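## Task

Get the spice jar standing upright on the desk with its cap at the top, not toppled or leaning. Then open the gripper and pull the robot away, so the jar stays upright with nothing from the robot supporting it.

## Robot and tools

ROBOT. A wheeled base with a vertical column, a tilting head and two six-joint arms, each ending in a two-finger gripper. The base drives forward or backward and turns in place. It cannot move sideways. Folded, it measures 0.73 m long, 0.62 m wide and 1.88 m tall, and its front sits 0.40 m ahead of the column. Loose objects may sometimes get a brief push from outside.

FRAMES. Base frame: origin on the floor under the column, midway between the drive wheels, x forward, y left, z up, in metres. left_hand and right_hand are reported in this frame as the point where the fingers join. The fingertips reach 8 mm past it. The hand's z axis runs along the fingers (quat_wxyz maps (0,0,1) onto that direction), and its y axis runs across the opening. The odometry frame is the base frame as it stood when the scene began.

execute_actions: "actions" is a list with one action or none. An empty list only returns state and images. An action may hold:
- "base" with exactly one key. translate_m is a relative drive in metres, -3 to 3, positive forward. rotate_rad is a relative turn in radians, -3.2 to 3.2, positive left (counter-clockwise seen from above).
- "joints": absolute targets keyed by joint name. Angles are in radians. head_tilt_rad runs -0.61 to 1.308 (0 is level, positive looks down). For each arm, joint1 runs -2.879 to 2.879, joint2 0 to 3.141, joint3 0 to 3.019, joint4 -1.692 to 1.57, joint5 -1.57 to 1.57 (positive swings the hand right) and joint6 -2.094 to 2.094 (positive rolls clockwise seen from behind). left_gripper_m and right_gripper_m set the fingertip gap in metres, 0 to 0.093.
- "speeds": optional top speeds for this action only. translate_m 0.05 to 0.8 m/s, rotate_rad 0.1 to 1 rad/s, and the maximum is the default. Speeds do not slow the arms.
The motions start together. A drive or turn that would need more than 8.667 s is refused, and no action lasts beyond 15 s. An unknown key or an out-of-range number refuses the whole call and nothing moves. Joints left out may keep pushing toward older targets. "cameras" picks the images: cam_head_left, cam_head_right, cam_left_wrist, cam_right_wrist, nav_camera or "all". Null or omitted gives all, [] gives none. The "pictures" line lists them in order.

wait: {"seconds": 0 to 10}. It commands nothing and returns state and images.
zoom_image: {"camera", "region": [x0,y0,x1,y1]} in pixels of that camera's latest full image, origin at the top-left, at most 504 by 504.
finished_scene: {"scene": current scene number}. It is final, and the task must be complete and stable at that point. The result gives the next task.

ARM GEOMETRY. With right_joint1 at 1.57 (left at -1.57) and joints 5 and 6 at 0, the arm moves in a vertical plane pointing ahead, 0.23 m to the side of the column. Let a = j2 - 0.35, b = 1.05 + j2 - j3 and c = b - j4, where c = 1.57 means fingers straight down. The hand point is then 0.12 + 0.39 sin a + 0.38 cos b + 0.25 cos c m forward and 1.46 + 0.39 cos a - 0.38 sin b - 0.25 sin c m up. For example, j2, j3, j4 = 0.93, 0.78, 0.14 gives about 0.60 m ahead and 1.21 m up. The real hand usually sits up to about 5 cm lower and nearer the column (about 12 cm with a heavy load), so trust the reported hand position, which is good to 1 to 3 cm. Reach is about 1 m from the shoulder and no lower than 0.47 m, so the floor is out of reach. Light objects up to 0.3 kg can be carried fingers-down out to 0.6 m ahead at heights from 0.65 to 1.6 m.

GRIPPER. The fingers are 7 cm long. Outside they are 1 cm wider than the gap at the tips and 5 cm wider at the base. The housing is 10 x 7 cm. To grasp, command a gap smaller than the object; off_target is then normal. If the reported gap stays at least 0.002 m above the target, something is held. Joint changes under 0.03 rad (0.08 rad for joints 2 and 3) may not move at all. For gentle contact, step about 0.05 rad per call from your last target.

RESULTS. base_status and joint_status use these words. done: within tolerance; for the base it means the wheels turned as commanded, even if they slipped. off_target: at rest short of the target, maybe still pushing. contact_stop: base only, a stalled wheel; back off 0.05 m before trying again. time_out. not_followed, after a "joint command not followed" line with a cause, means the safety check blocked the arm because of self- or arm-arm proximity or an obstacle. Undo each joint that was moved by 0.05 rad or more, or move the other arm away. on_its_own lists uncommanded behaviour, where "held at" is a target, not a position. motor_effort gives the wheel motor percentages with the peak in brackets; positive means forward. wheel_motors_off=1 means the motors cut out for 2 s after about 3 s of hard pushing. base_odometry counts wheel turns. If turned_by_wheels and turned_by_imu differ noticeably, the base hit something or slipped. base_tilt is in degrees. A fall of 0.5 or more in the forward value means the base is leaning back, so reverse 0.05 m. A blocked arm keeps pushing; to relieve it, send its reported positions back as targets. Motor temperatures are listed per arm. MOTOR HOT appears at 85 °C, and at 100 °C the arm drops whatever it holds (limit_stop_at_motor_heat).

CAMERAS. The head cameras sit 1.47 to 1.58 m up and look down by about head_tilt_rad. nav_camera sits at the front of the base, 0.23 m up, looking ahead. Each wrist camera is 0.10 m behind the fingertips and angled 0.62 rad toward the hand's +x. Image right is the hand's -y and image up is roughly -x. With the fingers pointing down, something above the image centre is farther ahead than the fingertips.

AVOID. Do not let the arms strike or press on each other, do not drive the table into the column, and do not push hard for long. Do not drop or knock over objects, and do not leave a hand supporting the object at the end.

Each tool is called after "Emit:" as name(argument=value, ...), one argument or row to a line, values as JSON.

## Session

Emit:
execute_actions(
  actions=[],
)

Scene clock: 0.00 s.
Motor temperatures (°C, as the motors report them): left_arm=[31 39 31 29 28 28] | right_arm=[30 31 31 31 30 29]
base_odometry: x=+0.000 y=+0.000 heading=+0.000 (m, m, rad; odometry frame)
turned_by_wheels: +0.000 (rad since the last result)
turned_by_imu: +0.000 (rad since the last result)
base_tilt: forward=-0.2 right=+0.1 (deg)
base_status: not commanded
joint_positions: head_tilt_rad=+0.879 left_joint1_rad=-1.574 left_joint2_rad=+0.906 left_joint3_rad=+0.394 left_joint4_rad=-0.960 left_joint5_rad=+0.063 left_joint6_rad=+0.047 left_gripper_m=+0.095 right_joint1_rad=+1.592 right_joint2_rad=+0.912 right_joint3_rad=+0.378 right_joint4_rad=-0.909 right_joint5_rad=+0.021 right_joint6_rad=+0.056 right_gripper_m=+0.095
joint_status: not commanded
wheel_motors_off: 0
motor_effort: left_wheel=+1 right_wheel=+1 (%)
left_hand: x=+0.1333 y=+0.2131 z=+1.2574 quat_wxyz=(+0.456, -0.008, -0.889, +0.040) (m; base frame)
right_hand: x=+0.1306 y=-0.2247 z=+1.2503 quat_wxyz=(+0.443, -0.012, -0.896, +0.016) (m; base frame)
pictures: cam_head_left, cam_head_right, cam_left_wrist, cam_right_wrist, nav_camera
Images, in order (width x height): cam_head_left 896x504, cam_head_right 896x504, cam_left_wrist 616x616, cam_right_wrist 616x616, nav_camera 896x504.

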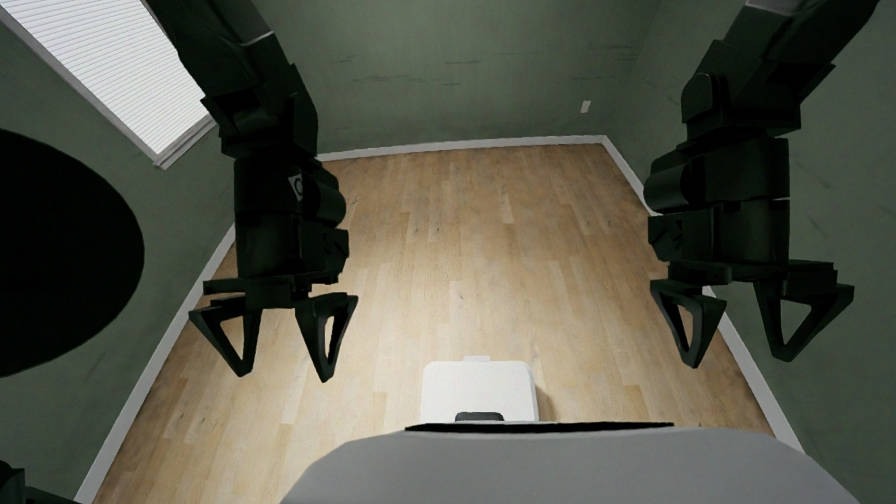

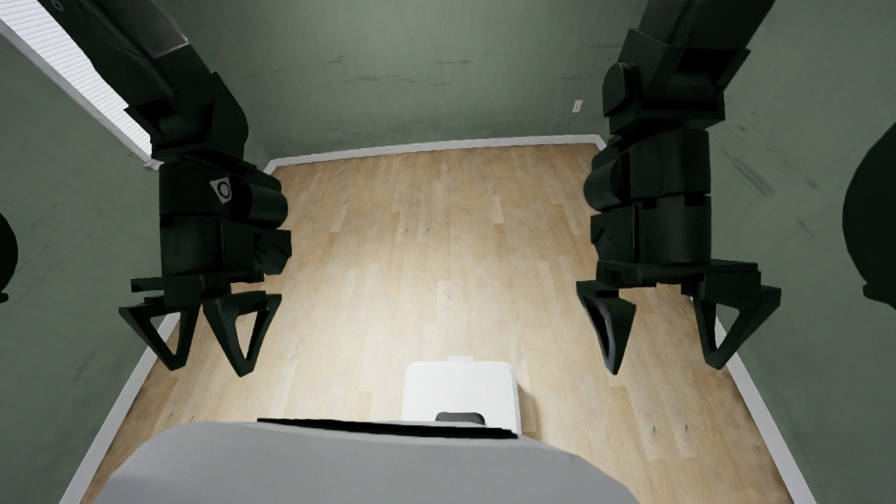

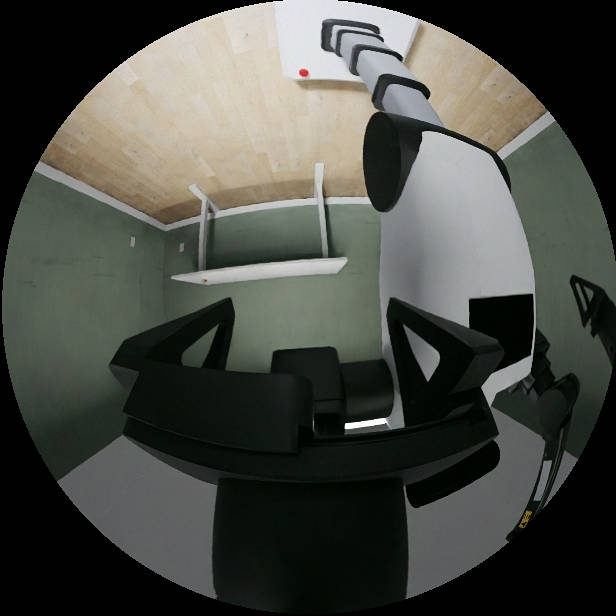

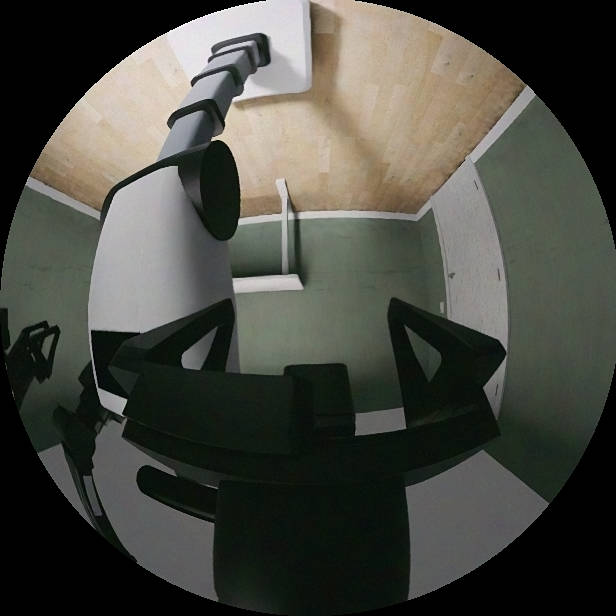

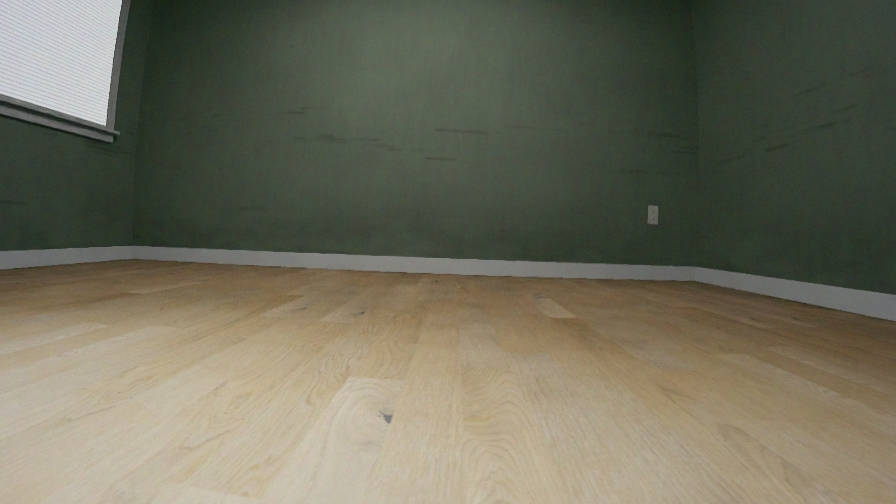

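Emit:
execute_actions(
  actions=[
    {"base": {"rotate_rad": 2.65}, "joints": {"head_tilt_rad": 0.5}},
  ],
  cameras=["cam_head_left", "cam_head_right", "nav_camera"],
)

Scene clock: 21.20 s.
Motor temperatures (°C, as the motors report them): left_arm=[31 39 31 29 28 28] | right_arm=[30 32 31 31 30 29]
base_odometry: x=+0.000 y=+0.000 heading=+2.649 (m, m, rad; odometry frame)
turned_by_wheels: +2.649 (rad since the last result)
turned_by_imu: +2.658 (rad since the last result)
base_tilt: forward=-0.4 right=+0.2 (deg)
base_status: done
joint_positions: head_tilt_rad=+0.518 left_joint1_rad=-1.574 left_joint2_rad=+0.906 left_joint3_rad=+0.394 left_joint4_rad=-0.960 left_joint5_rad=+0.063 left_joint6_rad=+0.047 left_gripper_m=+0.095 right_joint1_rad=+1.592 right_joint2_rad=+0.912 right_joint3_rad=+0.378 right_joint4_rad=-0.909 right_joint5_rad=+0.021 right_joint6_rad=+0.056 right_gripper_m=+0.095
joint_status: all done
wheel_motors_off: 0
motor_effort: left_wheel=-6(41) right_wheel=+6(48) (%)
left_hand: x=+0.1333 y=+0.2131 z=+1.2574 quat_wxyz=(+0.456, -0.008, -0.889, +0.040) (m; base frame)
right_hand: x=+0.1306 y=-0.2247 z=+1.2503 quat_wxyz=(+0.443, -0.012, -0.896, +0.016) (m; base frame)
pictures: cam_head_left, cam_head_right, nav_camera
Images, in order (width x height): cam_head_left 896x504, cam_head_right 896x504, nav_camera 896x504.

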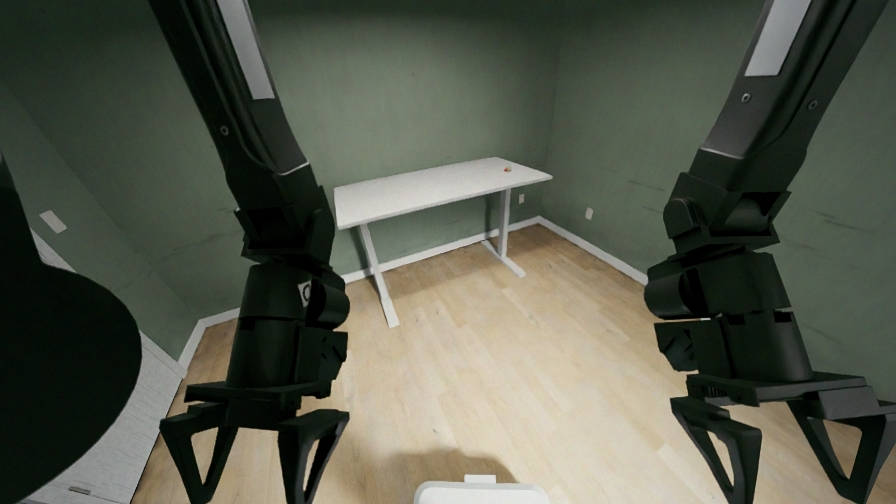

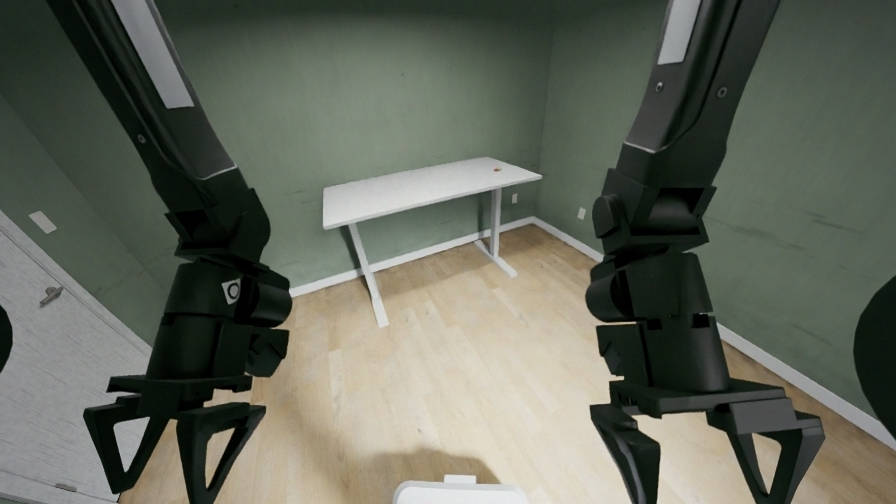

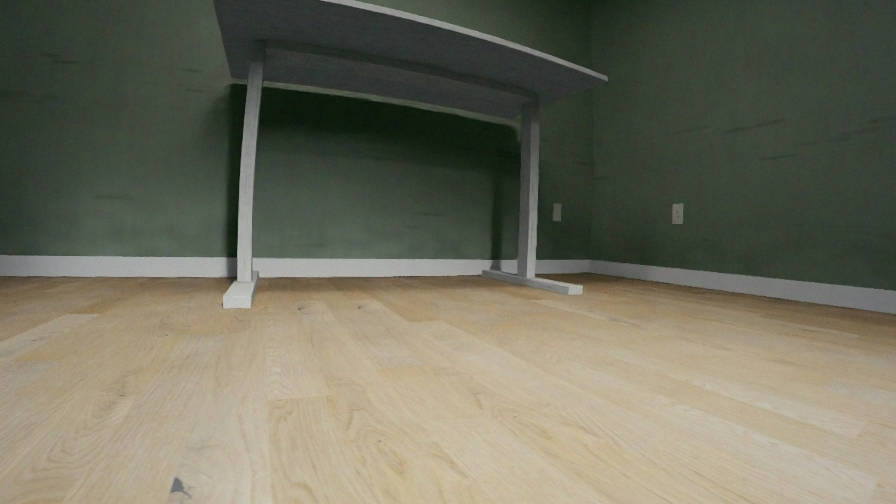

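Emit:
zoom_image(
  camera="cam_head_left",
  region=[320, 130, 600, 340],
)

Emit:
zoom_image(
  camera="cam_head_left",
  region=[470, 145, 560, 205],
)

Region (320, 130, 600, 340) of cam_head_left's 896x504 image, scaled by 1.800, with more detail than that image has; it fills the top 378 rows of this view, and the rest is white.

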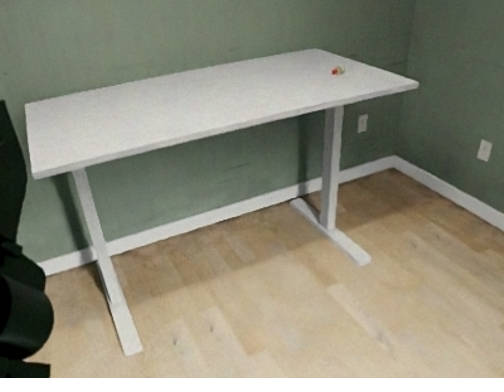

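Region (470, 145, 560, 205) of cam_head_left's 896x504 image, scaled by 5.600, with more detail than that image has.

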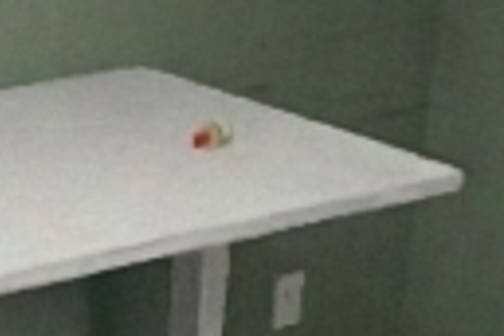

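Emit:
execute_actions(
  actions=[
    {"base": {"rotate_rad": -0.22}, "joints": {"right_joint1_rad": 1.57, "right_joint2_rad": 0.907, "right_joint3_rad": 1.27, "right_joint4_rad": -0.884, "right_joint5_rad": 0.0, "right_joint6_rad": 0.0, "head_tilt_rad": 0.55}},
  ],
  cameras=[],
)

Emit:
execute_actions(
  actions=[
    {"base": {"translate_m": 1.25}},
  ],
)

Scene clock: 142.73 s.
Motor temperatures (°C, as the motors report them): left_arm=[31 37 30 29 28 28] | right_arm=[30 32 31 31 30 29]
base_odometry: x=+0.000 y=+0.000 heading=+2.430 (m, m, rad; odometry frame)
turned_by_wheels: -0.219 (rad since the last result)
turned_by_imu: -0.219 (rad since the last result)
base_tilt: forward=-0.2 right=+0.2 (deg)
base_status: done
joint_positions: head_tilt_rad=+0.554 left_joint1_rad=-1.574 left_joint2_rad=+0.906 left_joint3_rad=+0.394 left_joint4_rad=-0.960 left_joint5_rad=+0.063 left_joint6_rad=+0.047 left_gripper_m=+0.095 right_joint1_rad=+1.574 right_joint2_rad=+0.906 right_joint3_rad=+1.240 right_joint4_rad=-0.886 right_joint5_rad=+0.003 right_joint6_rad=+0.006 right_gripper_m=+0.095
joint_status: all done
wheel_motors_off: 0
motor_effort: left_wheel=+5(22) right_wheel=-6(21) (%)
left_hand: x=+0.1333 y=+0.2131 z=+1.2574 quat_wxyz=(+0.456, -0.008, -0.889, +0.040) (m; base frame)
right_hand: x=+0.6101 y=-0.2245 z=+1.2865 quat_wxyz=(+0.014, -0.002, -1.000, +0.000) (m; base frame)
pictures: none
No camera images: the call's "cameras" was empty. Leave "cameras" out to get every camera's image.

Scene clock: 146.33 s.
Motor temperatures (°C, as the motors report them): left_arm=[31 37 30 29 28 28] | right_arm=[30 33 32 31 30 29]
base_odometry: x=-0.947 y=+0.816 heading=+2.431 (m, m, rad; odometry frame)
turned_by_wheels: +0.002 (rad since the last result)
turned_by_imu: +0.005 (rad since the last result)
base_tilt: forward=-0.3 right=+0.3 (deg)
base_status: done
joint_positions: head_tilt_rad=+0.554 left_joint1_rad=-1.574 left_joint2_rad=+0.906 left_joint3_rad=+0.394 left_joint4_rad=-0.960 left_joint5_rad=+0.063 left_joint6_rad=+0.047 left_gripper_m=+0.095 right_joint1_rad=+1.574 right_joint2_rad=+0.906 right_joint3_rad=+1.240 right_joint4_rad=-0.886 right_joint5_rad=+0.003 right_joint6_rad=+0.006 right_gripper_m=+0.095
joint_status: not commanded
wheel_motors_off: 0
motor_effort: left_wheel=+2(58) right_wheel=-2(50) (%)
left_hand: x=+0.1333 y=+0.2131 z=+1.2574 quat_wxyz=(+0.456, -0.008, -0.889, +0.040) (m; base frame)
right_hand: x=+0.6103 y=-0.2245 z=+1.2866 quat_wxyz=(+0.014, -0.002, -1.000, +0.000) (m; base frame)
pictures: cam_head_left, cam_head_right, cam_left_wrist, cam_right_wrist, nav_camera
Images, in order (width x height): cam_head_left 896x504, cam_head_right 896x504, cam_left_wrist 616x616, cam_right_wrist 616x616, nav_camera 896x504.

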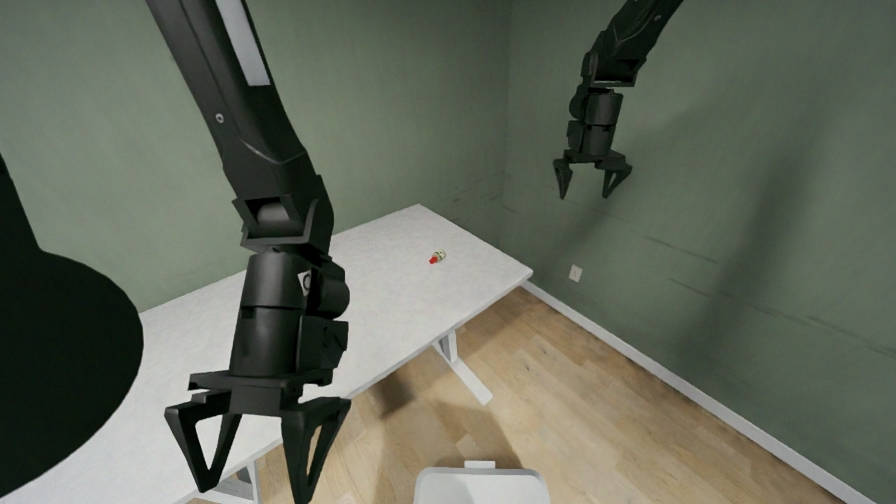

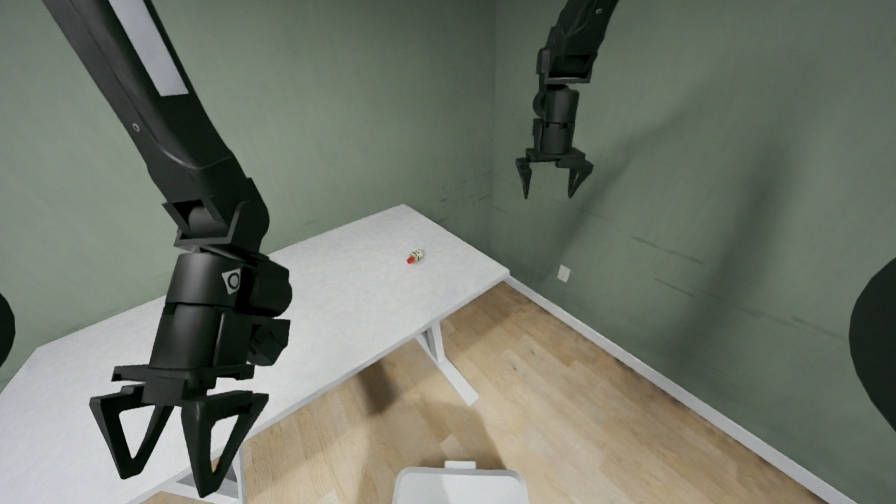

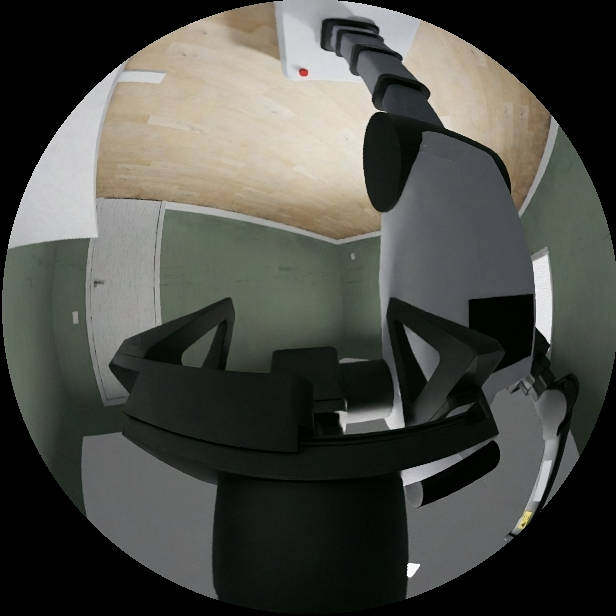

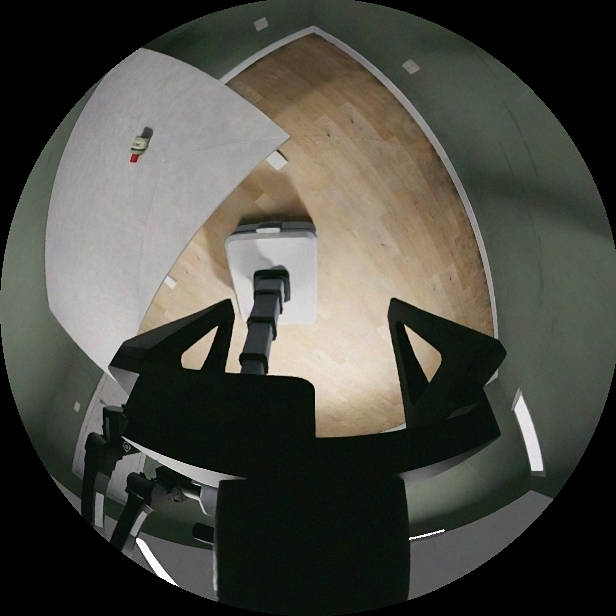

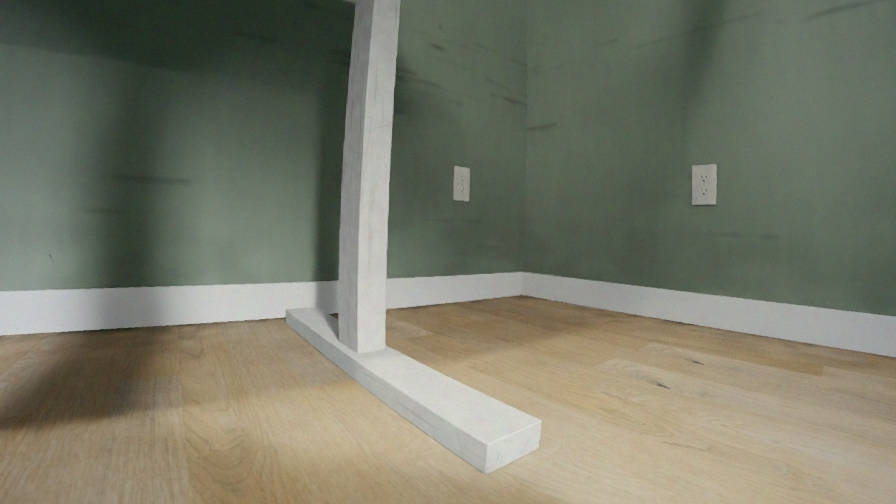

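Emit:
execute_actions(
  actions=[],
)

Scene clock: 173.00 s.
Motor temperatures (°C, as the motors report them): left_arm=[31 37 30 29 28 28] | right_arm=[30 35 36 31 30 29]
base_odometry: x=-0.947 y=+0.816 heading=+2.431 (m, m, rad; odometry frame)
turned_by_wheels: +0.000 (rad since the last result)
turned_by_imu: +0.001 (rad since the last result)
base_tilt: forward=-0.3 right=+0.0 (deg)
base_status: done
joint_positions: head_tilt_rad=+0.554 left_joint1_rad=-1.574 left_joint2_rad=+0.906 left_joint3_rad=+0.394 left_joint4_rad=-0.960 left_joint5_rad=+0.063 left_joint6_rad=+0.047 left_gripper_m=+0.095 right_joint1_rad=+1.574 right_joint2_rad=+0.906 right_joint3_rad=+1.240 right_joint4_rad=-0.886 right_joint5_rad=+0.003 right_joint6_rad=+0.006 right_gripper_m=+0.095
joint_status: not commanded
wheel_motors_off: 0
motor_effort: left_wheel=+2(58) right_wheel=-2(50) (%)
left_hand: x=+0.1333 y=+0.2131 z=+1.2574 quat_wxyz=(+0.456, -0.008, -0.889, +0.040) (m; base frame)
right_hand: x=+0.6103 y=-0.2245 z=+1.2866 quat_wxyz=(+0.014, -0.002, -1.000, +0.000) (m; base frame)
pictures: cam_head_left, cam_head_right, cam_left_wrist, cam_right_wrist, nav_camera
Images, in order (width x height): cam_head_left 896x504, cam_head_right 896x504, cam_left_wrist 616x616, cam_right_wrist 616x616, nav_camera 896x504.

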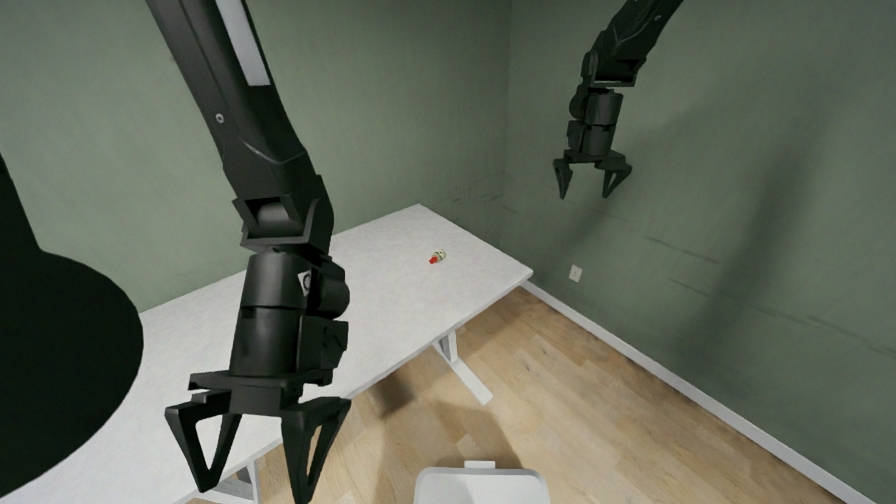

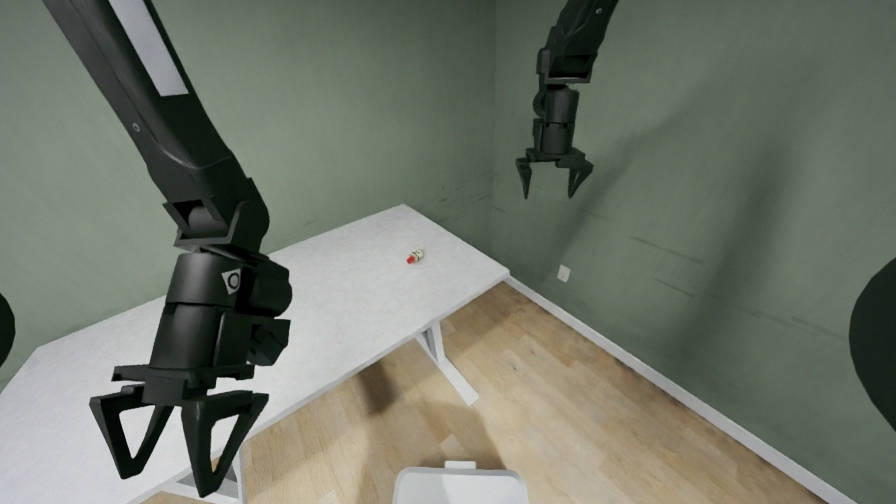

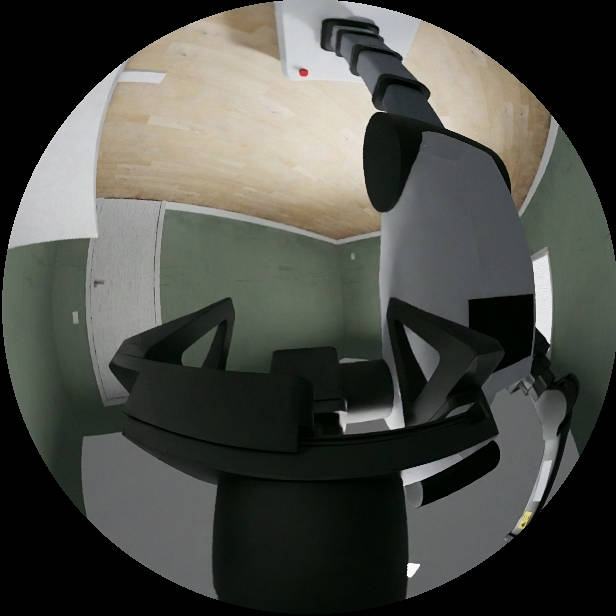

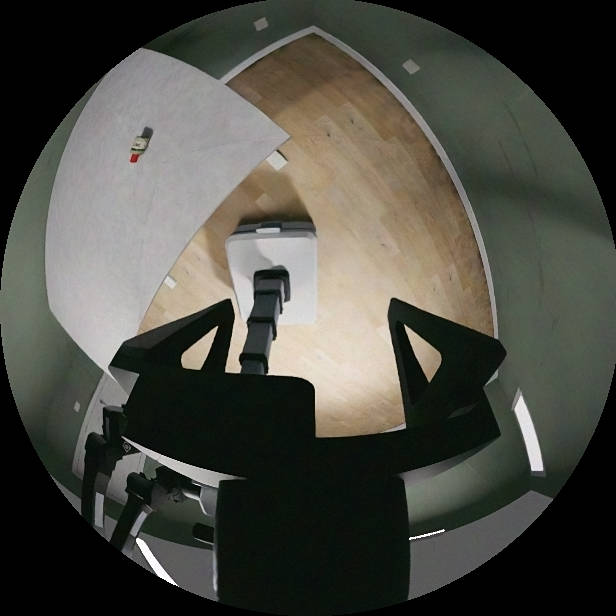

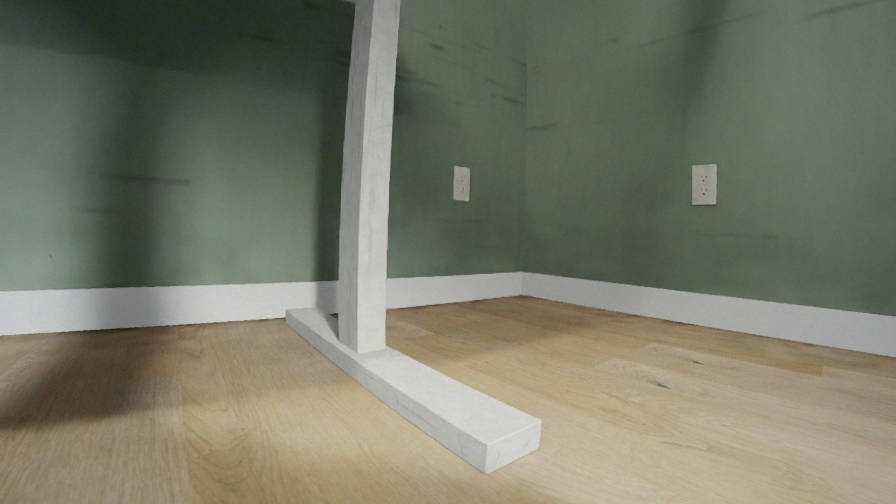

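Emit:
execute_actions(
  actions=[
    {"base": {"translate_m": 0.15}, "joints": {"right_joint6_rad": -1.9}},
  ],
  cameras=["cam_right_wrist", "nav_camera", "cam_head_left"],
)

Scene clock: 293.03 s.
Motor temperatures (°C, as the motors report them): left_arm=[31 35 30 29 28 28] | right_arm=[30 37 39 31 30 29]
base_odometry: x=-1.061 y=+0.914 heading=+2.433 (m, m, rad; odometry frame)
turned_by_wheels: +0.001 (rad since the last result)
turned_by_imu: +0.003 (rad since the last result)
base_tilt: forward=-0.2 right=+0.3 (deg)
base_status: done
joint_positions: head_tilt_rad=+0.554 left_joint1_rad=-1.574 left_joint2_rad=+0.906 left_joint3_rad=+0.396 left_joint4_rad=-0.960 left_joint5_rad=+0.063 left_joint6_rad=+0.047 left_gripper_m=+0.095 right_joint1_rad=+1.574 right_joint2_rad=+0.908 right_joint3_rad=+1.243 right_joint4_rad=-0.885 right_joint5_rad=+0.003 right_joint6_rad=-1.893 right_gripper_m=+0.095
joint_status: all done
wheel_motors_off: 0
motor_effort: left_wheel=+3(33) right_wheel=-1(49) (%)
left_hand: x=+0.1340 y=+0.2131 z=+1.2571 quat_wxyz=(+0.455, -0.008, -0.890, +0.040) (m; base frame)
right_hand: x=+0.6116 y=-0.2245 z=+1.2866 quat_wxyz=(+0.008, +0.812, -0.584, -0.011) (m; base frame)
pictures: cam_head_left, cam_right_wrist, nav_camera
Images, in order (width x height): cam_head_left 896x504, cam_right_wrist 616x616, nav_camera 896x504.

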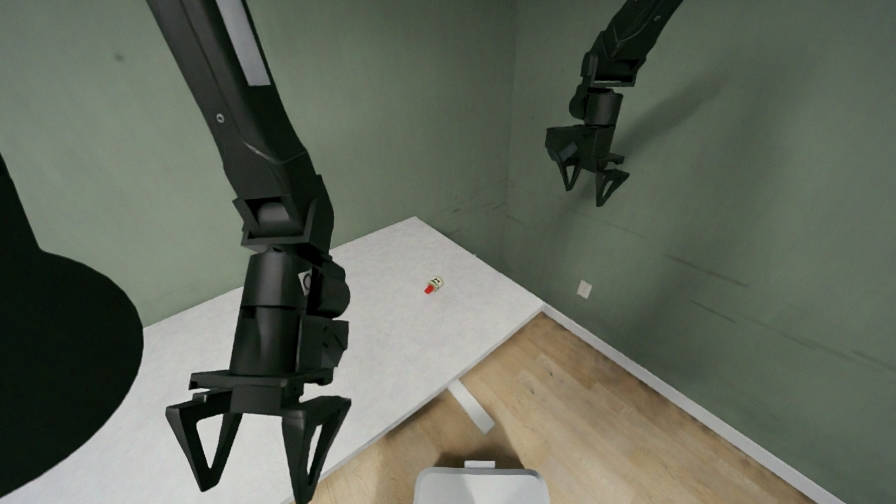

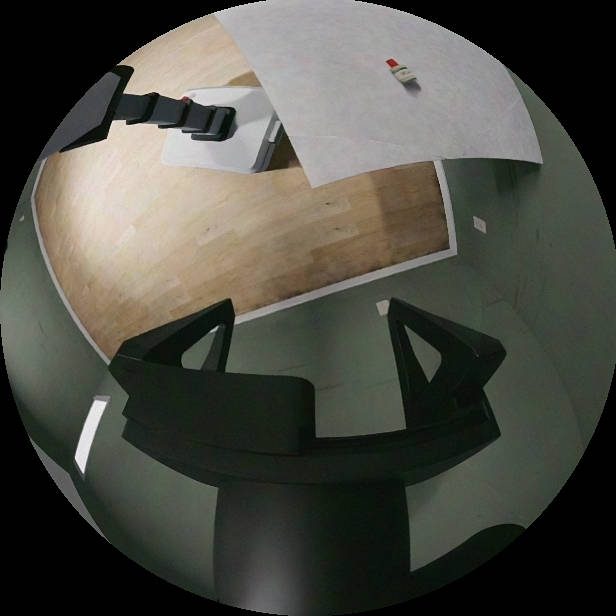

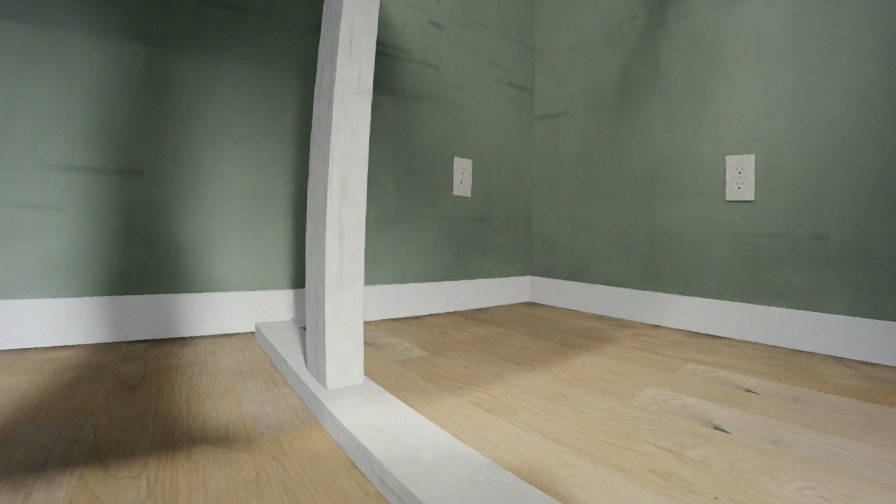

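Emit:
zoom_image(
  camera="cam_right_wrist",
  region=[360, 30, 450, 120],
)

Emit:
zoom_image(
  camera="cam_head_left",
  region=[400, 255, 470, 315],
)

Region (360, 30, 450, 120) of cam_right_wrist's 616x616 image, scaled by 5.600, with more detail than that image has.

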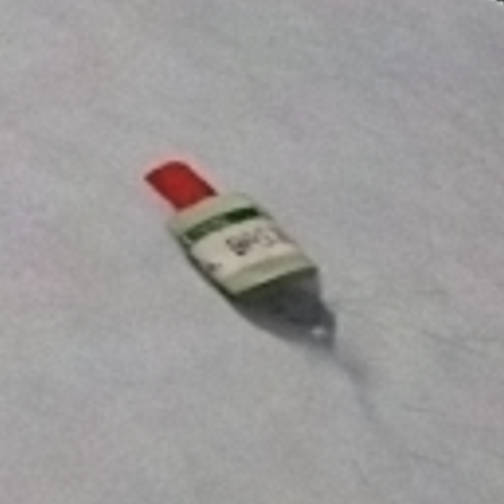

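Region (400, 255, 470, 315) of cam_head_left's 896x504 image, scaled by 7.200, with more detail than that image has; it fills the top 432 rows of this view, and the rest is white.

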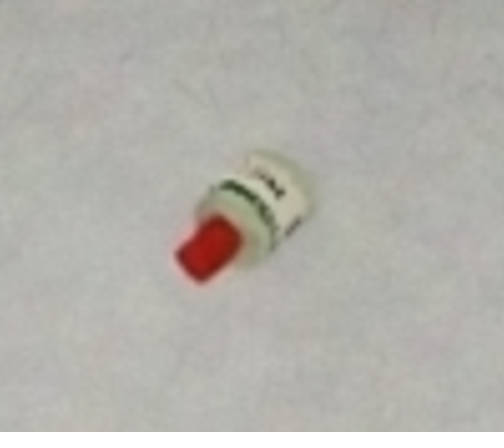

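Emit:
execute_actions(
  actions=[
    {"base": {"rotate_rad": 0.54}, "joints": {"right_joint2_rad": 1.15, "right_joint3_rad": 1.30, "right_joint4_rad": -0.67, "right_joint6_rad": -1.93}},
  ],
  cameras=["cam_right_wrist", "cam_head_left", "cam_head_right"],
)

Scene clock: 415.10 s.
Motor temperatures (°C, as the motors report them): left_arm=[31 34 29 29 28 28] | right_arm=[30 39 41 31 30 29]
base_odometry: x=-1.061 y=+0.914 heading=+2.972 (m, m, rad; odometry frame)
turned_by_wheels: +0.539 (rad since the last result)
turned_by_imu: +0.539 (rad since the last result)
base_tilt: forward=-0.3 right=+0.2 (deg)
base_status: done
joint_positions: head_tilt_rad=+0.554 left_joint1_rad=-1.574 left_joint2_rad=+0.906 left_joint3_rad=+0.396 left_joint4_rad=-0.960 left_joint5_rad=+0.063 left_joint6_rad=+0.047 left_gripper_m=+0.095 right_joint1_rad=+1.570 right_joint2_rad=+1.156 right_joint3_rad=+1.280 right_joint4_rad=-0.676 right_joint5_rad=+0.002 right_joint6_rad=-1.923 right_gripper_m=+0.095
joint_status: all done
wheel_motors_off: 0
motor_effort: left_wheel=-5(50) right_wheel=+6(42) (%)
left_hand: x=+0.1340 y=+0.2131 z=+1.2571 quat_wxyz=(+0.455, -0.008, -0.890, +0.040) (m; base frame)
right_hand: x=+0.6259 y=-0.2260 z=+1.1712 quat_wxyz=(+0.009, +0.820, -0.572, -0.011) (m; base frame)
pictures: cam_head_left, cam_head_right, cam_right_wrist
Images, in order (width x height): cam_head_left 896x504, cam_head_right 896x504, cam_right_wrist 616x616.

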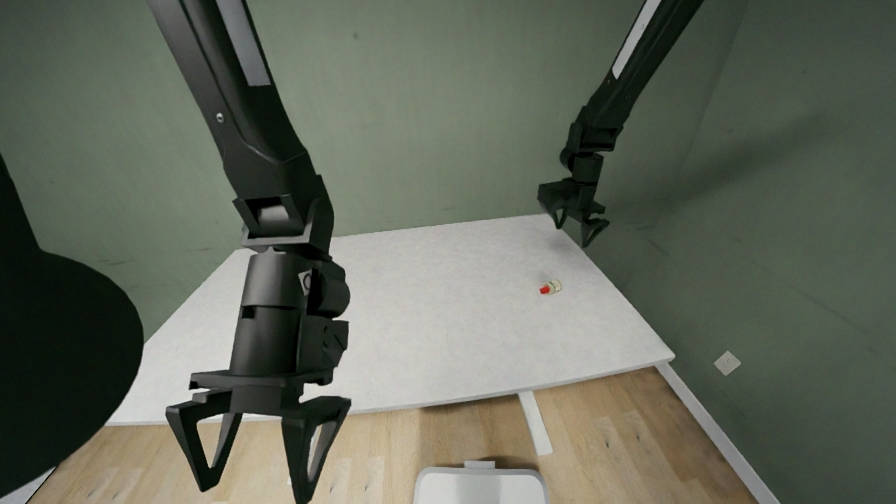

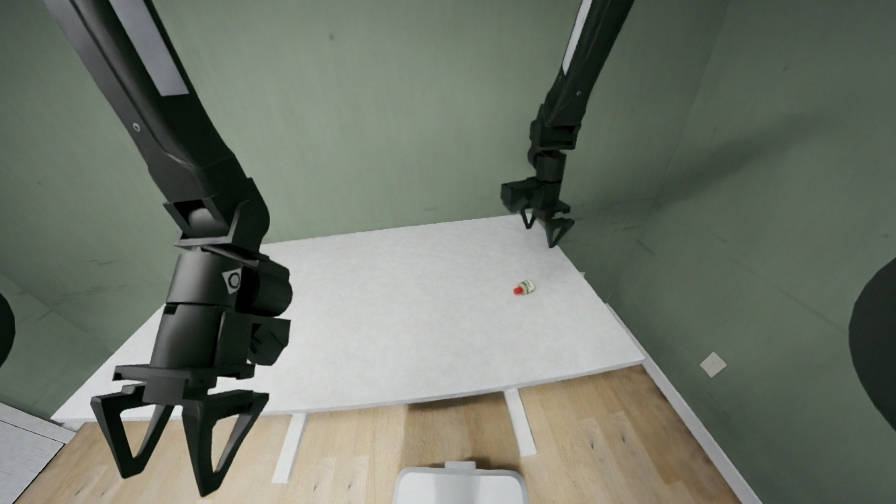

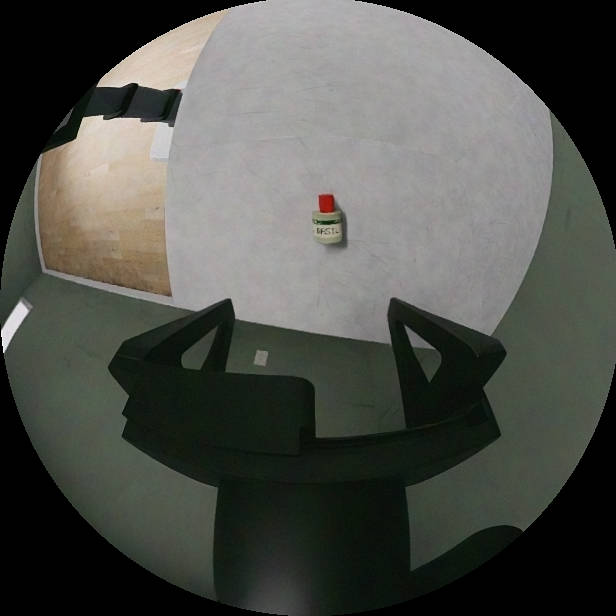

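Emit:
zoom_image(
  camera="cam_right_wrist",
  region=[287, 180, 367, 260],
)

Region (287, 180, 367, 260) of cam_right_wrist's 616x616 image, scaled by 6.300, with more detail than that image has.

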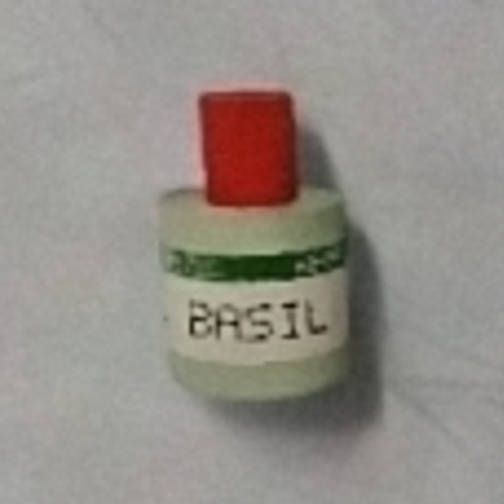

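Emit:
execute_actions(
  actions=[
    {"base": {"rotate_rad": 0.032}, "joints": {"right_joint2_rad": 1.47, "right_joint3_rad": 1.43, "right_joint4_rad": -0.45, "right_joint6_rad": -1.97}},
  ],
  cameras=["cam_right_wrist", "cam_head_right"],
)

Scene clock: 536.50 s.
Motor temperatures (°C, as the motors report them): left_arm=[31 33 29 29 28 28] | right_arm=[30 42 39 31 30 30]
base_odometry: x=-1.061 y=+0.914 heading=+3.003 (m, m, rad; odometry frame)
turned_by_wheels: +0.031 (rad since the last result)
turned_by_imu: +0.032 (rad since the last result)
base_tilt: forward=-0.3 right=+0.1 (deg)
base_status: done
joint_positions: head_tilt_rad=+0.554 left_joint1_rad=-1.574 left_joint2_rad=+0.906 left_joint3_rad=+0.396 left_joint4_rad=-0.960 left_joint5_rad=+0.063 left_joint6_rad=+0.047 left_gripper_m=+0.095 right_joint1_rad=+1.570 right_joint2_rad=+1.478 right_joint3_rad=+1.417 right_joint4_rad=-0.450 right_joint5_rad=+0.002 right_joint6_rad=-1.964 right_gripper_m=+0.095
joint_status: all done
wheel_motors_off: 0
motor_effort: left_wheel=-9(25) right_wheel=+8(28) (%)
left_hand: x=+0.1340 y=+0.2131 z=+1.2571 quat_wxyz=(+0.455, -0.008, -0.890, +0.040) (m; base frame)
right_hand: x=+0.6454 y=-0.2261 z=+1.0320 quat_wxyz=(-0.002, +0.831, -0.556, +0.006) (m; base frame)
pictures: cam_head_right, cam_right_wrist
Images, in order (width x height): cam_head_right 896x504, cam_right_wrist 616x616.

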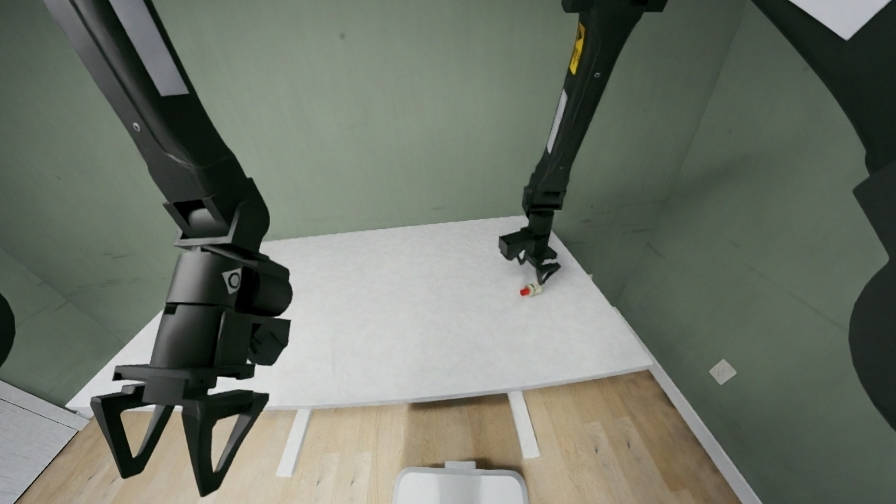

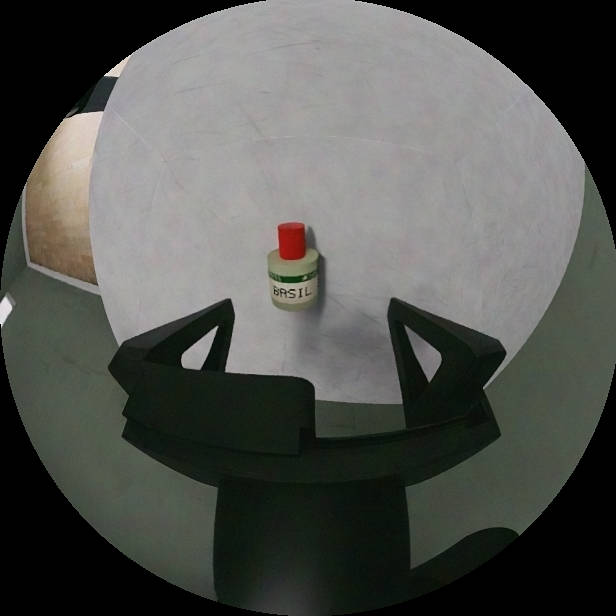

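Emit:
zoom_image(
  camera="cam_right_wrist",
  region=[230, 210, 350, 330],
)

Region (230, 210, 350, 330) of cam_right_wrist's 616x616 image, scaled by 4.200, with more detail than that image has.

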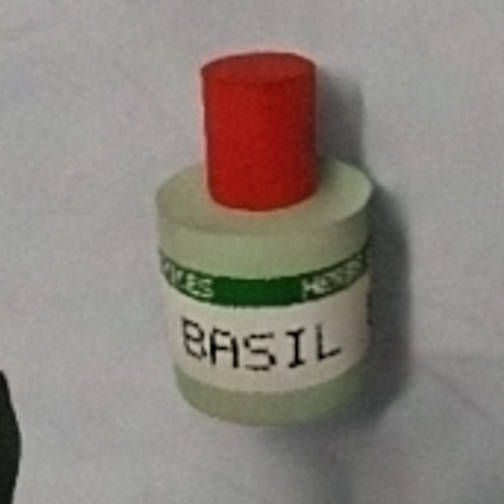

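Emit:
execute_actions(
  actions=[
    {"joints": {"right_joint2_rad": 1.575, "right_joint3_rad": 1.49, "right_joint4_rad": -0.40}},
  ],
  cameras=["cam_right_wrist", "cam_head_right"],
)

Scene clock: 587.90 s.
Motor temperatures (°C, as the motors report them): left_arm=[31 33 29 29 28 28] | right_arm=[30 43 38 31 30 29]
base_odometry: x=-1.061 y=+0.914 heading=+3.003 (m, m, rad; odometry frame)
turned_by_wheels: +0.000 (rad since the last result)
turned_by_imu: +0.001 (rad since the last result)
base_tilt: forward=-0.2 right=+0.2 (deg)
base_status: not commanded
joint_positions: head_tilt_rad=+0.554 left_joint1_rad=-1.574 left_joint2_rad=+0.906 left_joint3_rad=+0.396 left_joint4_rad=-0.960 left_joint5_rad=+0.063 left_joint6_rad=+0.047 left_gripper_m=+0.095 right_joint1_rad=+1.570 right_joint2_rad=+1.578 right_joint3_rad=+1.481 right_joint4_rad=-0.403 right_joint5_rad=+0.002 right_joint6_rad=-1.964 right_gripper_m=+0.095
joint_status: all done
wheel_motors_off: 0
motor_effort: left_wheel=-7(9) right_wheel=+8(9) (%)
left_hand: x=+0.1340 y=+0.2131 z=+1.2571 quat_wxyz=(+0.455, -0.008, -0.890, +0.040) (m; base frame)
right_hand: x=+0.6506 y=-0.2261 z=+0.9908 quat_wxyz=(-0.006, +0.831, -0.555, +0.011) (m; base frame)
pictures: cam_head_right, cam_right_wrist
Images, in order (width x height): cam_head_right 896x504, cam_right_wrist 616x616.

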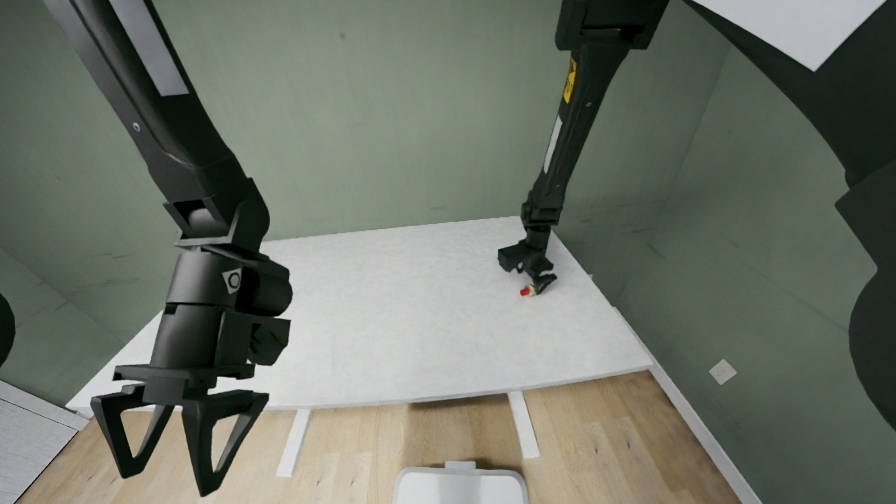

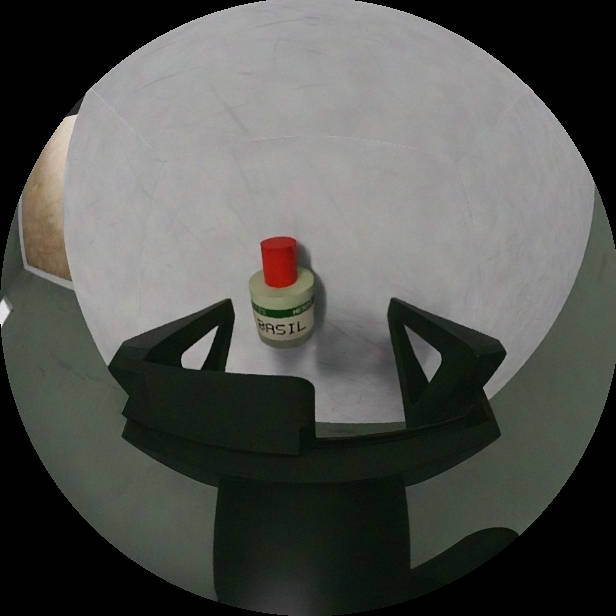

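Emit:
zoom_image(
  camera="cam_right_wrist",
  region=[210, 220, 410, 380],
)

Region (210, 220, 410, 380) of cam_right_wrist's 616x616 image, scaled by 2.520, with more detail than that image has; it fills the top 403 rows of this view, and the rest is white.

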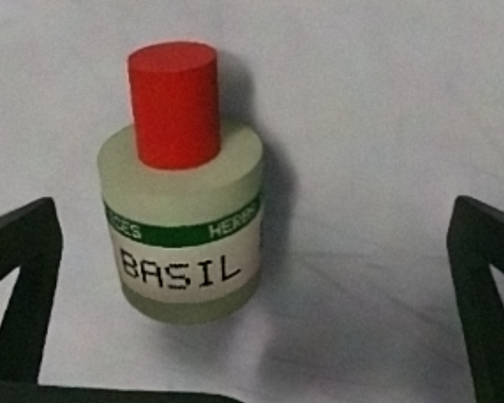

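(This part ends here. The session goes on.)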